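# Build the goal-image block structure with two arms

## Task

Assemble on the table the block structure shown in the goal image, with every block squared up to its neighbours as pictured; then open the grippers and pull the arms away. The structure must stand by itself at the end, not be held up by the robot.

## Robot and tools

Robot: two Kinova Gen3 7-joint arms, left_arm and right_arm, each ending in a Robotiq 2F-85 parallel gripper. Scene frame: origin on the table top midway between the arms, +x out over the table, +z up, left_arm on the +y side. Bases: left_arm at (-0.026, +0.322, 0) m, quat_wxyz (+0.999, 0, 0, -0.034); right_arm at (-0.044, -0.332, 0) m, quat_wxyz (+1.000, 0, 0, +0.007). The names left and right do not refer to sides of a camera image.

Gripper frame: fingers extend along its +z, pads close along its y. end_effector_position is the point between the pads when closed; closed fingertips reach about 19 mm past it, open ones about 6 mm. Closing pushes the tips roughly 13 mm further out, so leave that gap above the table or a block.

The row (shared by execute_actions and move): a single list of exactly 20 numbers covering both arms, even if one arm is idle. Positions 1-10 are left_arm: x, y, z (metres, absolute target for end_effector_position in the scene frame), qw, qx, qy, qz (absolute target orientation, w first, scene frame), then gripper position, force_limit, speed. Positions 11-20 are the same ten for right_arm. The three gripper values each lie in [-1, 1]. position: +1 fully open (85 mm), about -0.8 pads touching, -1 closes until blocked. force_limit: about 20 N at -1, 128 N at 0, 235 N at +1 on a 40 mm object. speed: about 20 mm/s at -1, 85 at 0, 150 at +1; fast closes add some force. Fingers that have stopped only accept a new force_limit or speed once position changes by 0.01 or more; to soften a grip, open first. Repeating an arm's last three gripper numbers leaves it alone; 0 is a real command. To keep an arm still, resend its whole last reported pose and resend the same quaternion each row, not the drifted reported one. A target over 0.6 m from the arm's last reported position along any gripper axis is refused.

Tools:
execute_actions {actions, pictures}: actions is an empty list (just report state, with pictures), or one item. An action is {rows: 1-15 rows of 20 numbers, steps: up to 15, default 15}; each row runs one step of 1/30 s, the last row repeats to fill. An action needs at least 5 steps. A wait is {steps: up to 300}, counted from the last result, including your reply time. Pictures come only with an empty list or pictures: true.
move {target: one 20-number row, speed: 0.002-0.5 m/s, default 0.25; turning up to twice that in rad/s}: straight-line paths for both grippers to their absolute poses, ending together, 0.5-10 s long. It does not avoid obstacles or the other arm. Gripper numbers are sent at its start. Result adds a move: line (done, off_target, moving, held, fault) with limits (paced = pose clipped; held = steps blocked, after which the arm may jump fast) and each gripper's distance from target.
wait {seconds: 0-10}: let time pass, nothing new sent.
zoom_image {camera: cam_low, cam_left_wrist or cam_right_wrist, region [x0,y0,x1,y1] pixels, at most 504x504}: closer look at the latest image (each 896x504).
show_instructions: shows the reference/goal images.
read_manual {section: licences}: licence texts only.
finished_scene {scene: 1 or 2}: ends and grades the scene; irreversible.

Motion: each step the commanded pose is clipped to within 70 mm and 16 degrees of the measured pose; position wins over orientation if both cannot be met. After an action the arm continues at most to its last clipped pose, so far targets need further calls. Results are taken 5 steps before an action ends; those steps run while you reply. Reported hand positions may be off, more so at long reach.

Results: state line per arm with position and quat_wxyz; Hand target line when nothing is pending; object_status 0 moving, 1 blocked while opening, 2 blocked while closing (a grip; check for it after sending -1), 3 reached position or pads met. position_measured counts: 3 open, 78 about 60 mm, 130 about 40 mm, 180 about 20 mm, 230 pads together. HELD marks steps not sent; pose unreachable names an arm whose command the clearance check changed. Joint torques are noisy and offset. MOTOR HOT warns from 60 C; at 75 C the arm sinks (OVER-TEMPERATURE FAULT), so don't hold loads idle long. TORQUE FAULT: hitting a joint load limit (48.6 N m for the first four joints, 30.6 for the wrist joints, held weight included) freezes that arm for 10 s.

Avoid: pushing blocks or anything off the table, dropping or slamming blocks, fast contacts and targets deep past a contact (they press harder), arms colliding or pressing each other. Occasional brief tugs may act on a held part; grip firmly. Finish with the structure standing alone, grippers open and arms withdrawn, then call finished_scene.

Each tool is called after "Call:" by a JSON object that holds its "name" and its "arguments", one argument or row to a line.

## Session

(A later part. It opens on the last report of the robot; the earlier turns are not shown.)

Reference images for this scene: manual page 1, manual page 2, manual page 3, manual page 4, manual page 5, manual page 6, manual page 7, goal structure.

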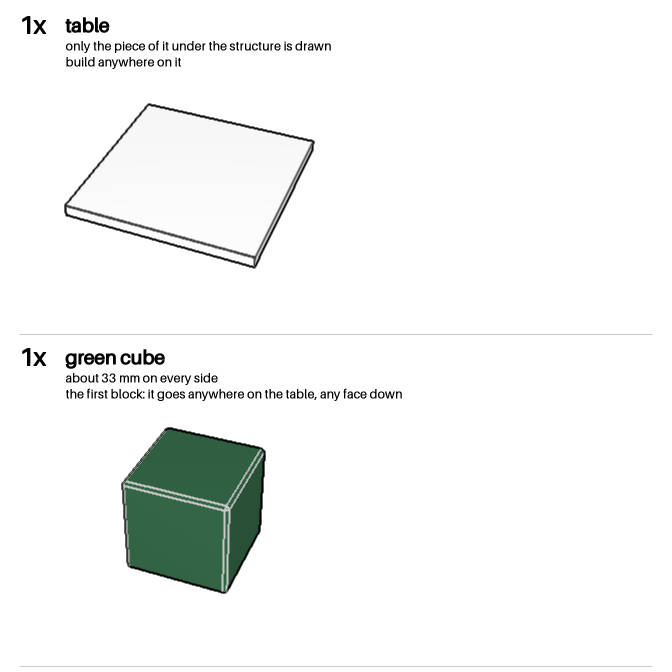

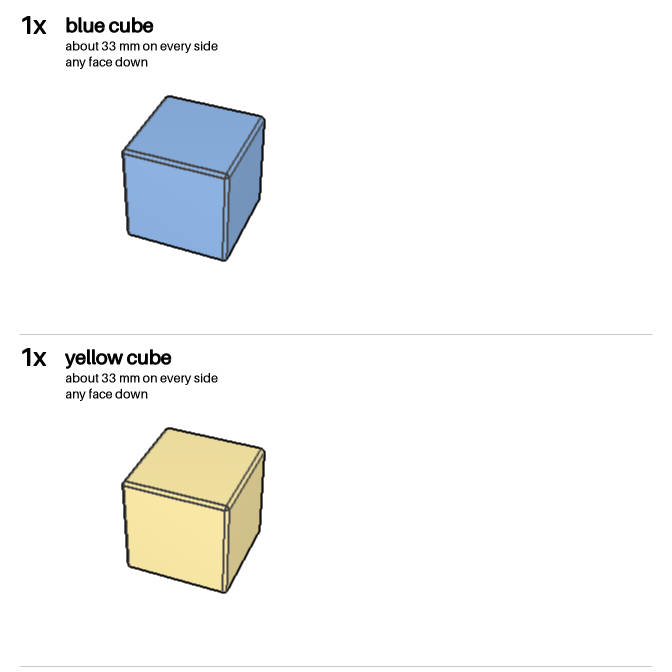

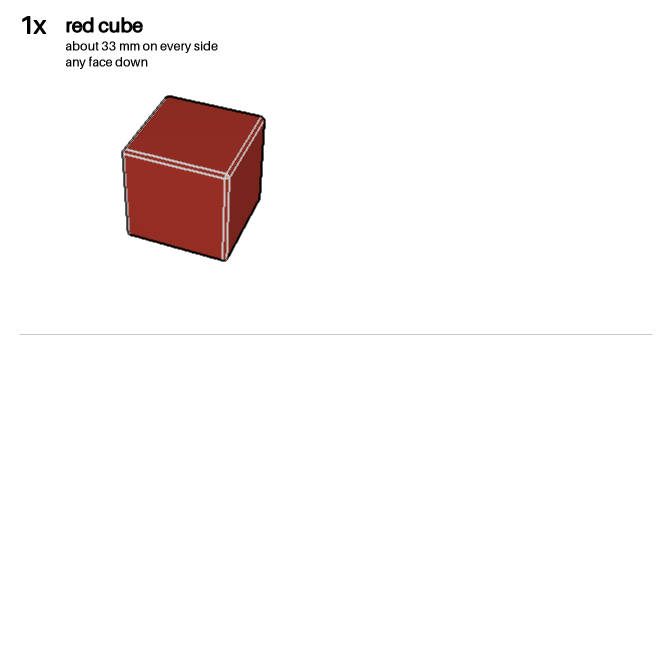

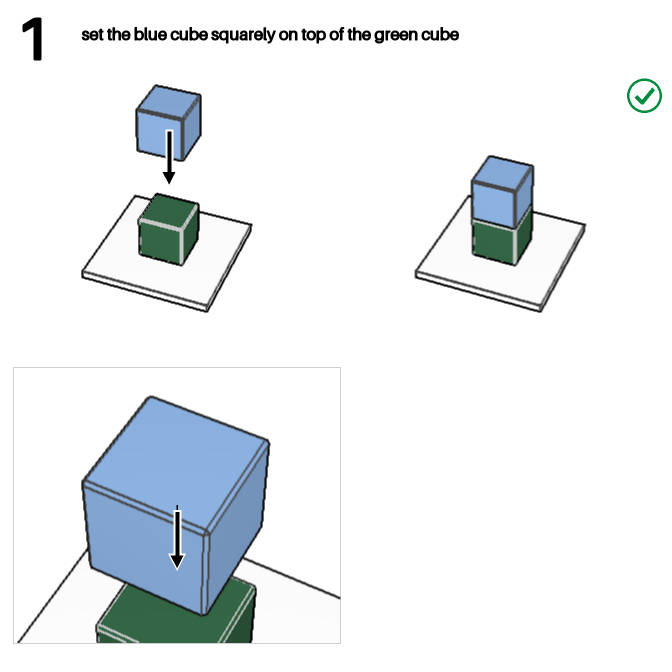

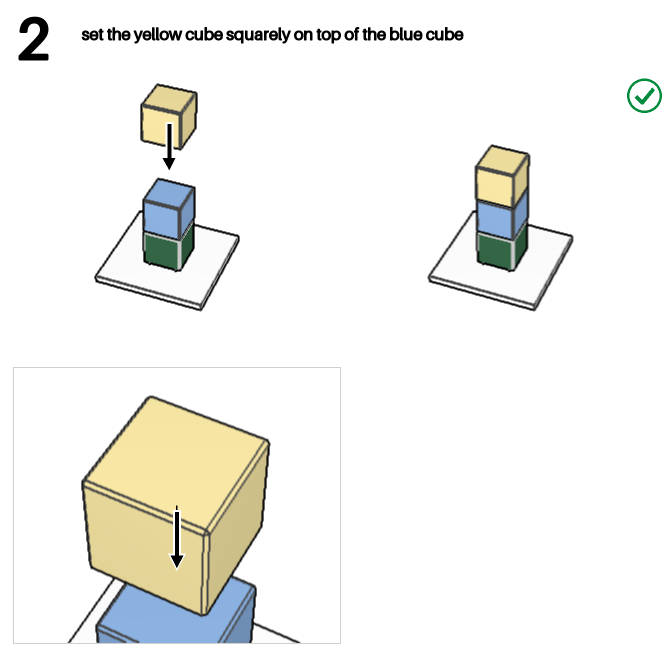

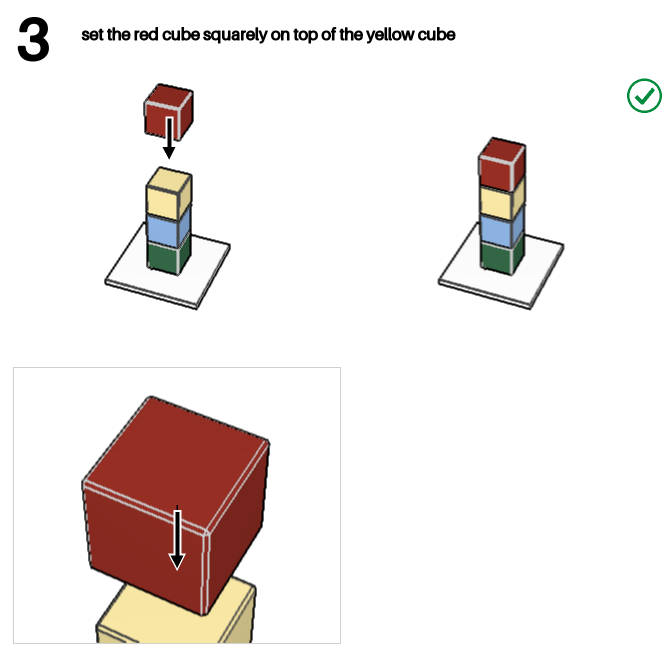

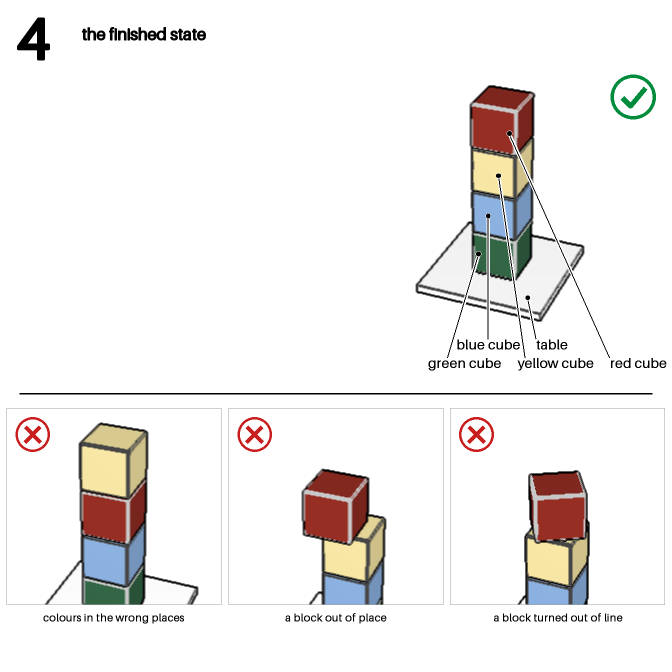

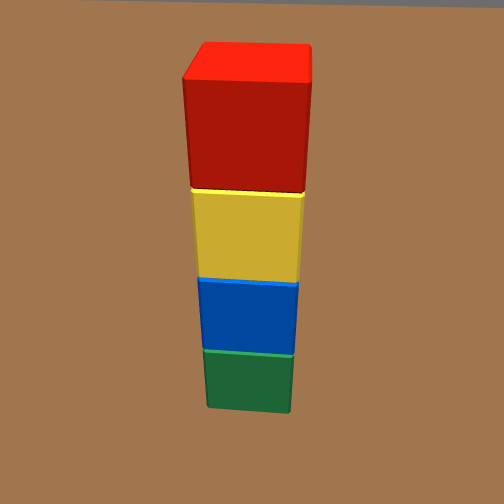

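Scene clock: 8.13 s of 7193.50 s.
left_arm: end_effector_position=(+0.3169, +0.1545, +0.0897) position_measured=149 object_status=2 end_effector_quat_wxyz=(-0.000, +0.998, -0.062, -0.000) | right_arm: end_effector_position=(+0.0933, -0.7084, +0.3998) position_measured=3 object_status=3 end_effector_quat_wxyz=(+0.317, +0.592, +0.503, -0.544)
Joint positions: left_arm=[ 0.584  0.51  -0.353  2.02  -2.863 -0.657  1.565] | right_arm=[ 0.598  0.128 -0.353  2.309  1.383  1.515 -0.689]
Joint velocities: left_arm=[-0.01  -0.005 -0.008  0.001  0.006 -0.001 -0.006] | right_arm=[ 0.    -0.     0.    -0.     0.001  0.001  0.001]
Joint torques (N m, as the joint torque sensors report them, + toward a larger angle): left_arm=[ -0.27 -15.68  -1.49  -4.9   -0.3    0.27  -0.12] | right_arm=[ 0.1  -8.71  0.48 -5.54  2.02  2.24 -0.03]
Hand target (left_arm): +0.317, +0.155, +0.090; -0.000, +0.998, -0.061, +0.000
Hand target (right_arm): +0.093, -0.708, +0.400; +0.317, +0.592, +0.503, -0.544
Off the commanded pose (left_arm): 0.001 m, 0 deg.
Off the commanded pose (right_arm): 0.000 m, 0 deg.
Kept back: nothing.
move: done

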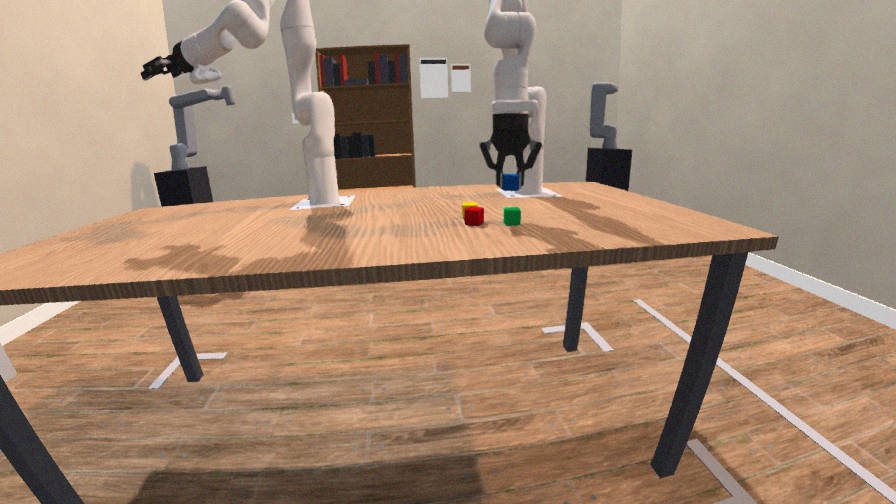

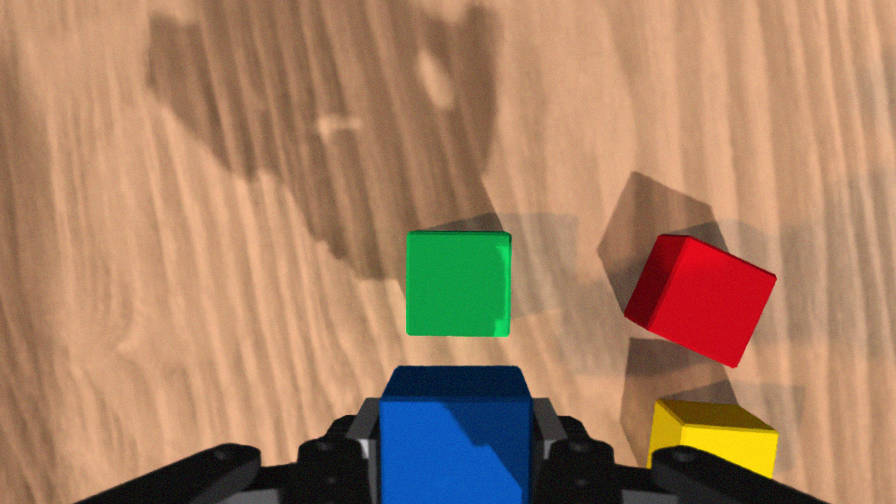

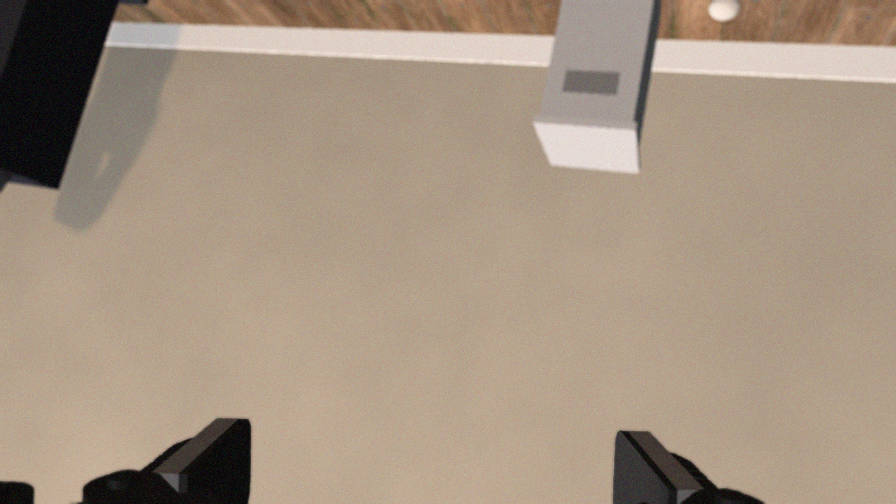

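Call:
{"name": "move", "arguments": {
  "target": [0.3505,0.1504,0.062,0,0.998,-0.065,0,-1,-0.5,0,0.0933,-0.7084,0.3998,0.317,0.592,0.503,-0.544,1,0,0],
  "speed": 0.1
}}

Call:
{"name": "move", "arguments": {
  "target": [0.3505,0.1504,0.0552,0,0.998,-0.065,0,-1,-0.5,0,0.0933,-0.7084,0.3998,0.317,0.592,0.503,-0.544,1,0,0],
  "speed": 0.02
}}

Call:
{"name": "move", "arguments": {
  "target": [0.3505,0.1504,0.0552,0,0.998,-0.065,0,0.4,-0.5,0,0.0933,-0.7084,0.3998,0.317,0.592,0.503,-0.544,1,0,0]
}}

Call:
{"name": "move", "arguments": {
  "target": [0.31,0.155,0.09,0,0.998,-0.065,0,0.4,-0.5,0,0.0933,-0.7084,0.3998,0.317,0.592,0.503,-0.544,1,0,0]
}}

Call:
{"name": "move", "arguments": {
  "target": [0.276,0.071,0.09,0,0.994,-0.113,0,0.4,-0.5,0,0.0933,-0.7084,0.3998,0.317,0.592,0.503,-0.544,1,0,0]
}}

Scene clock: 9.27 s of 7193.50 s.
left_arm: end_effector_position=(+0.3506, +0.1503, +0.0623) position_measured=149 object_status=2 end_effector_quat_wxyz=(+0.000, +0.998, -0.065, +0.000) | right_arm: end_effector_position=(+0.0933, -0.7084, +0.3998) position_measured=3 object_status=3 end_effector_quat_wxyz=(+0.317, +0.592, +0.503, -0.544)
Joint positions: left_arm=[ 0.527  0.614 -0.32   1.939 -2.831 -0.636  1.518] | right_arm=[ 0.598  0.128 -0.353  2.309  1.383  1.515 -0.689]
Joint velocities: left_arm=[-0.003  0.005 -0.001 -0.001  0.001 -0.    -0.001] | right_arm=[ 0.001 -0.     0.001  0.    -0.    -0.     0.002]
Joint torques (N m, as the joint torque sensors report them, + toward a larger angle): left_arm=[ -0.28 -17.58  -1.27  -4.79  -0.27   0.34  -0.02] | right_arm=[ 0.38 -8.7   0.63 -5.73  2.15  2.28 -0.08]
Hand target (left_arm): +0.351, +0.151, +0.062; -0.000, +0.998, -0.065, +0.000
Hand target (right_arm): +0.093, -0.708, +0.400; +0.317, +0.592, +0.503, -0.544
Off the commanded pose (left_arm): 0.000 m, 0 deg.
Off the commanded pose (right_arm): 0.000 m, 0 deg.
Kept back: nothing.
move: done

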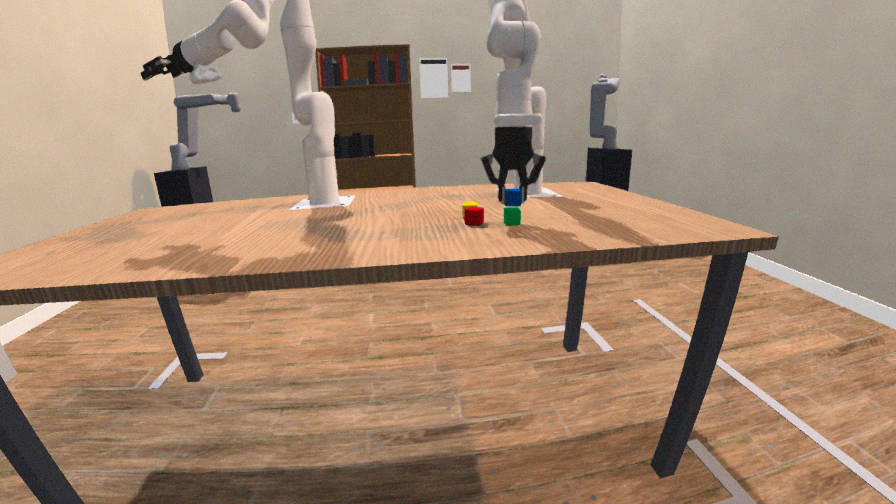

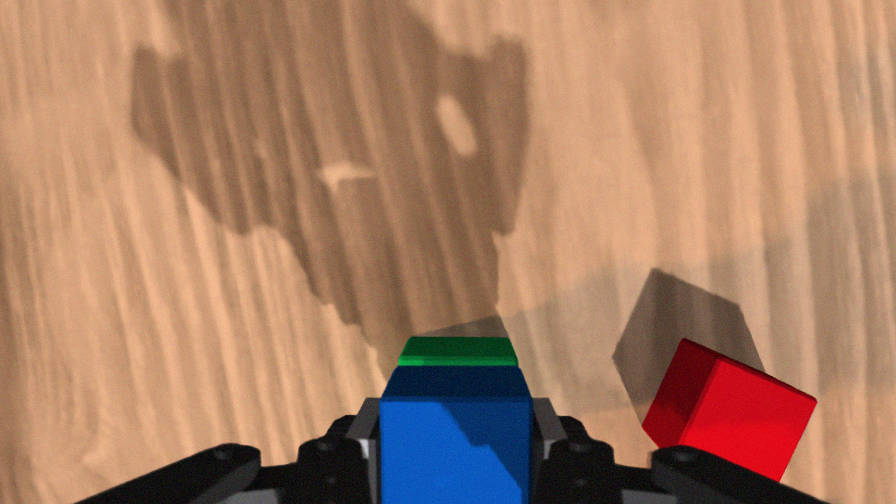

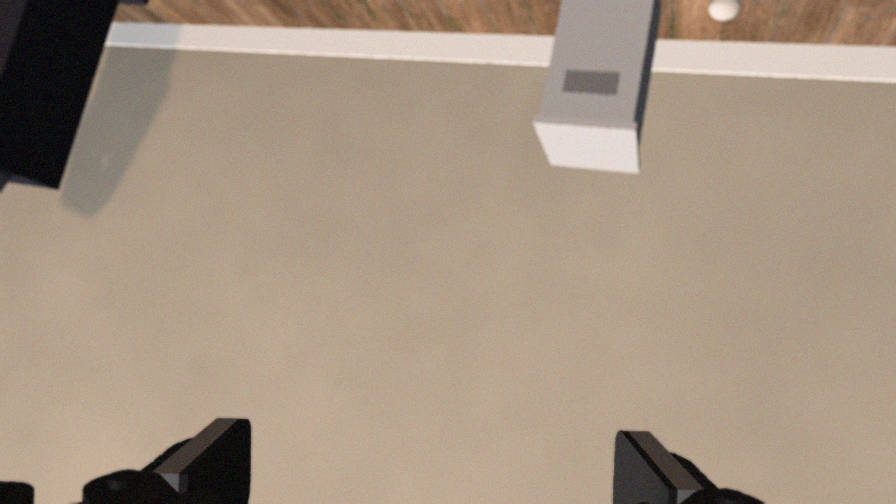

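Scene clock: 9.97 s of 7193.50 s.
left_arm: end_effector_position=(+0.3505, +0.1504, +0.0553) position_measured=149 object_status=2 end_effector_quat_wxyz=(-0.000, +0.998, -0.065, +0.000) | right_arm: end_effector_position=(+0.0933, -0.7084, +0.3998) position_measured=3 object_status=3 end_effector_quat_wxyz=(+0.317, +0.592, +0.503, -0.544)
Joint positions: left_arm=[ 0.522  0.628 -0.313  1.944 -2.823 -0.617  1.512] | right_arm=[ 0.598  0.128 -0.353  2.309  1.383  1.515 -0.689]
Joint velocities: left_arm=[-0.001  0.001 -0.     0.    -0.001  0.     0.   ] | right_arm=[ 0.    -0.     0.     0.     0.003 -0.    -0.001]
Joint torques (N m, as the joint torque sensors report them, + toward a larger angle): left_arm=[ -0.63 -17.64  -1.39  -4.65  -0.43   0.31  -0.05] | right_arm=[ 0.36 -8.8   0.63 -5.62  2.05  2.22  0.08]
Hand target (left_arm): +0.351, +0.150, +0.055; -0.000, +0.998, -0.065, +0.000
Hand target (right_arm): +0.093, -0.708, +0.400; +0.317, +0.592, +0.503, -0.544
Off the commanded pose (left_arm): 0.000 m, 0 deg.
Off the commanded pose (right_arm): 0.000 m, 0 deg.
Kept back: nothing.
move: done

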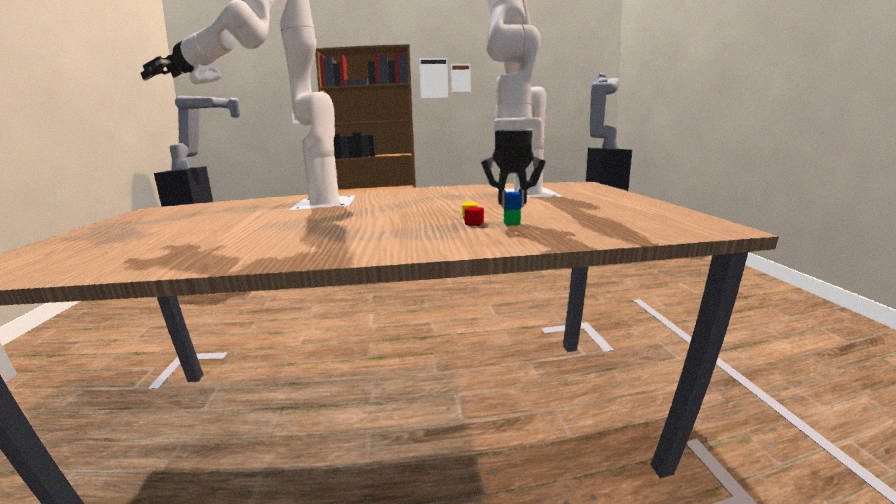

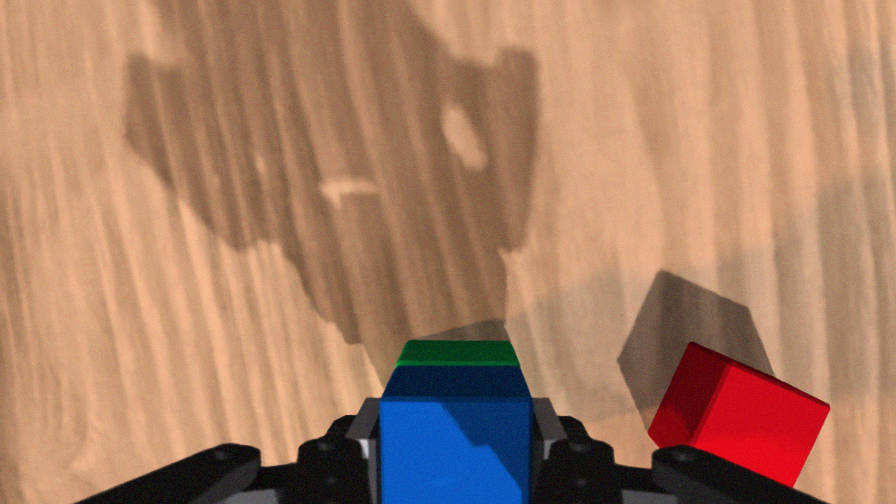

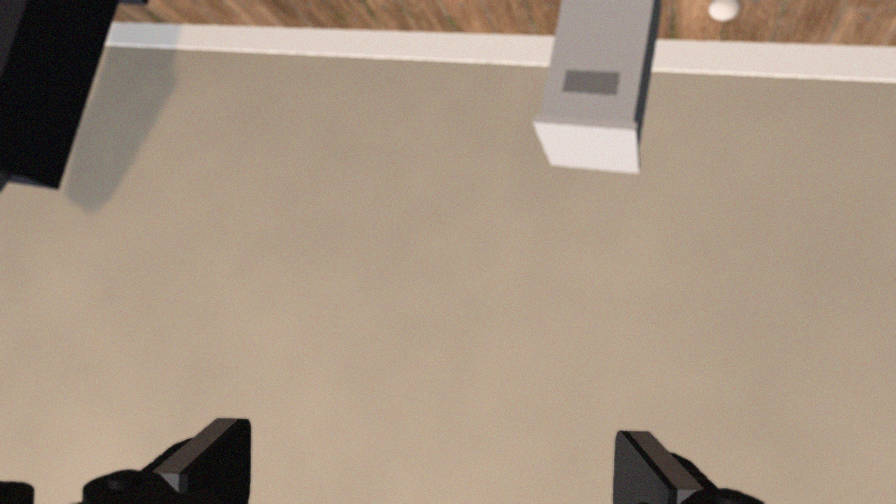

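Scene clock: 10.67 s of 7193.50 s.
left_arm: end_effector_position=(+0.3505, +0.1504, +0.0552) position_measured=78 object_status=0 end_effector_quat_wxyz=(+0.000, +0.998, -0.065, +0.000) | right_arm: end_effector_position=(+0.0933, -0.7084, +0.3998) position_measured=3 object_status=3 end_effector_quat_wxyz=(+0.317, +0.592, +0.503, -0.544)
Joint positions: left_arm=[ 0.522  0.628 -0.313  1.944 -2.823 -0.617  1.511] | right_arm=[ 0.598  0.128 -0.353  2.309  1.383  1.515 -0.689]
Joint velocities: left_arm=[ 0.    -0.     0.001  0.     0.001  0.     0.   ] | right_arm=[ 0.002  0.     0.001 -0.     0.    -0.    -0.   ]
Joint torques (N m, as the joint torque sensors report them, + toward a larger angle): left_arm=[ -0.49 -17.47  -1.47  -4.58  -0.4    0.34  -0.12] | right_arm=[ 0.17 -8.81  0.66 -5.45  1.98  2.37  0.  ]
Hand target (left_arm): +0.350, +0.150, +0.055; -0.000, +0.998, -0.065, +0.000
Hand target (right_arm): +0.093, -0.708, +0.400; +0.317, +0.592, +0.503, -0.544
Off the commanded pose (left_arm): 0.000 m, 0 deg.
Off the commanded pose (right_arm): 0.000 m, 0 deg.
Kept back: nothing.
move: done

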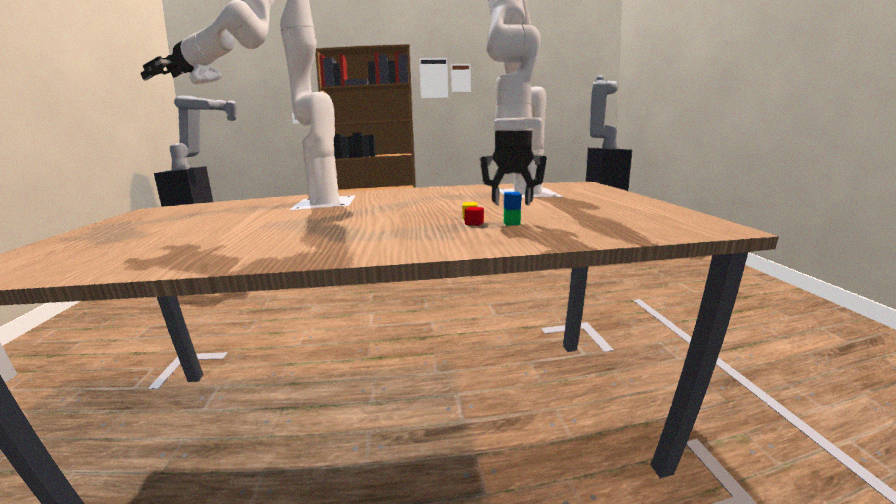

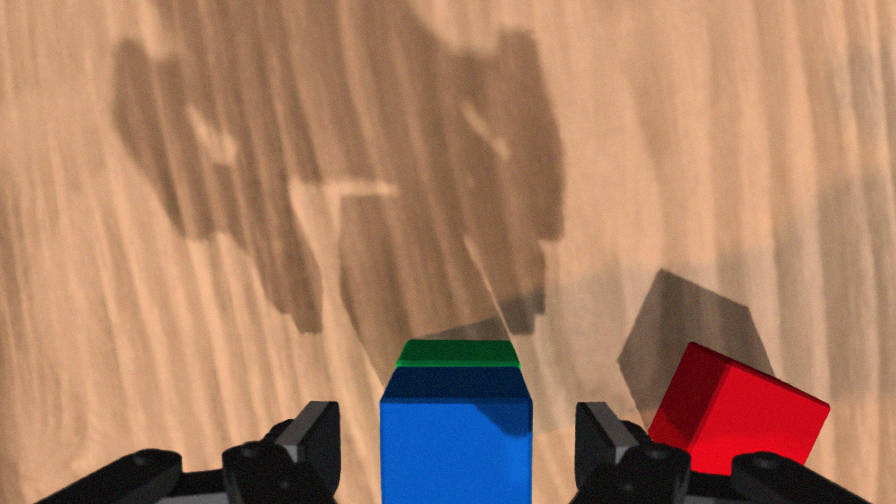

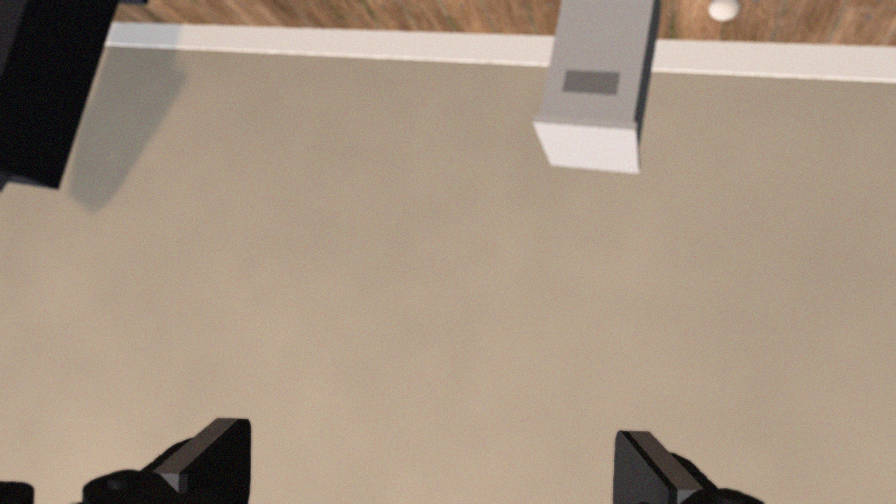

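Scene clock: 11.43 s of 7193.50 s.
left_arm: end_effector_position=(+0.3099, +0.1551, +0.0896) position_measured=78 object_status=3 end_effector_quat_wxyz=(-0.000, +0.998, -0.065, -0.000) | right_arm: end_effector_position=(+0.0933, -0.7084, +0.3998) position_measured=3 object_status=3 end_effector_quat_wxyz=(+0.317, +0.592, +0.503, -0.544)
Joint positions: left_arm=[ 0.589  0.5   -0.351  2.041 -2.864 -0.646  1.564] | right_arm=[ 0.598  0.128 -0.353  2.309  1.383  1.515 -0.689]
Joint velocities: left_arm=[ 0.004 -0.007  0.001  0.001 -0.001  0.     0.002] | right_arm=[ 0.001 -0.     0.    -0.     0.     0.001  0.001]
Joint torques (N m, as the joint torque sensors report them, + toward a larger angle): left_arm=[ -0.19 -15.32  -1.17  -4.83  -0.26   0.33   0.02] | right_arm=[ 0.08 -8.75  0.54 -5.54  2.03  2.15  0.01]
Hand target (left_arm): +0.310, +0.155, +0.090; +0.000, +0.998, -0.065, -0.000
Hand target (right_arm): +0.093, -0.708, +0.400; +0.317, +0.592, +0.503, -0.544
Off the commanded pose (left_arm): 0.000 m, 0 deg.
Off the commanded pose (right_arm): 0.000 m, 0 deg.
Kept back: nothing.
move: done

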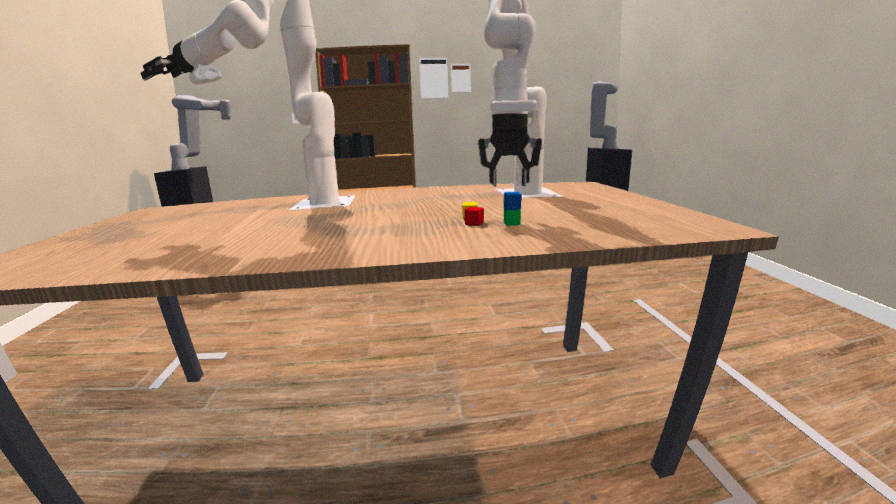

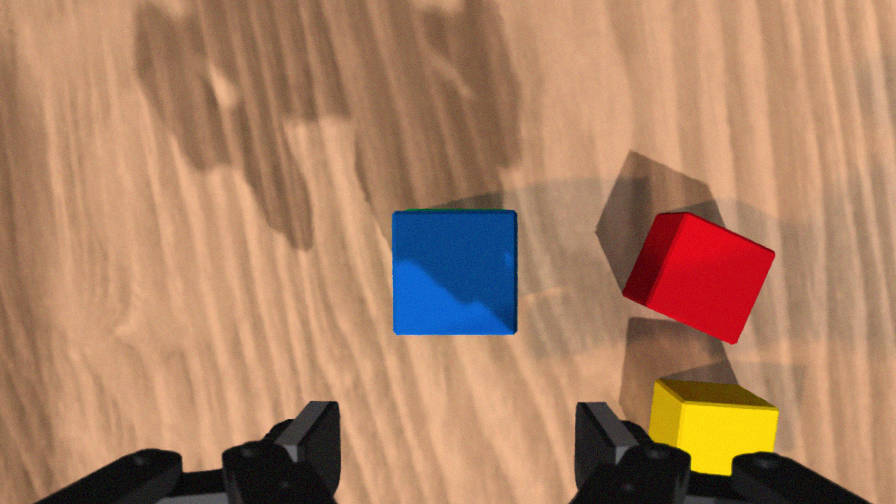

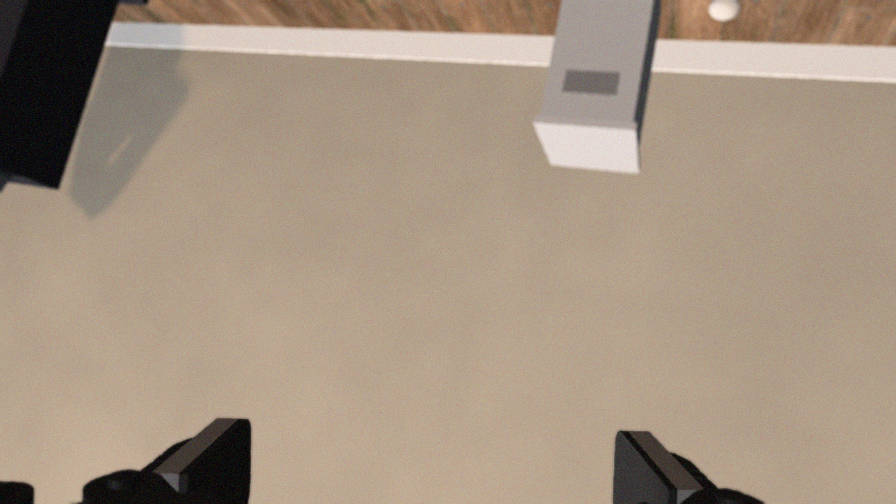

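Scene clock: 12.23 s of 7193.50 s.
left_arm: end_effector_position=(+0.2765, +0.0713, +0.0901) position_measured=78 object_status=3 end_effector_quat_wxyz=(+0.000, +0.994, -0.112, -0.000) | right_arm: end_effector_position=(+0.0933, -0.7084, +0.3998) position_measured=3 object_status=3 end_effector_quat_wxyz=(+0.317, +0.592, +0.503, -0.544)
Joint positions: left_arm=[ 0.796  0.523 -0.32   1.984 -2.886 -0.673  1.727] | right_arm=[ 0.598  0.128 -0.353  2.309  1.383  1.515 -0.689]
Joint velocities: left_arm=[ 0.007  0.002  0.006 -0.001 -0.003  0.001  0.005] | right_arm=[-0.001  0.    -0.    -0.001 -0.     0.    -0.001]
Joint torques (N m, as the joint torque sensors report them, + toward a larger angle): left_arm=[ -0.47 -15.96  -1.21  -5.03  -0.35   0.36  -0.05] | right_arm=[ 0.35 -8.84  0.62 -5.62  1.97  2.33  0.06]
Hand target (left_arm): +0.276, +0.071, +0.090; +0.000, +0.994, -0.113, -0.000
Hand target (right_arm): +0.093, -0.708, +0.400; +0.317, +0.592, +0.503, -0.544
Off the commanded pose (left_arm): 0.001 m, 0 deg.
Off the commanded pose (right_arm): 0.000 m, 0 deg.
Kept back: nothing.
move: done

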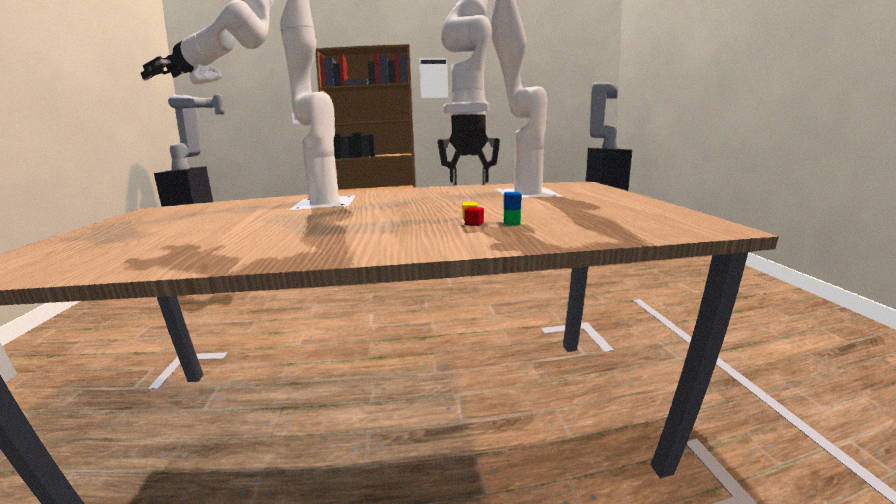

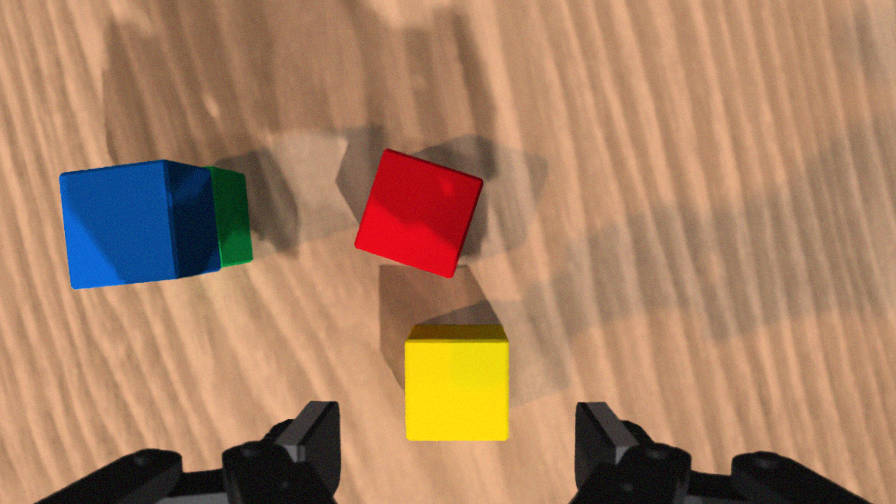

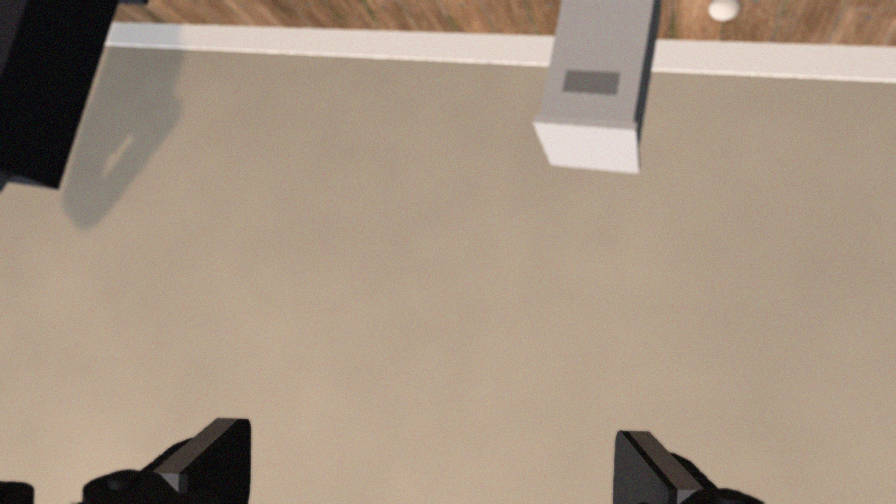

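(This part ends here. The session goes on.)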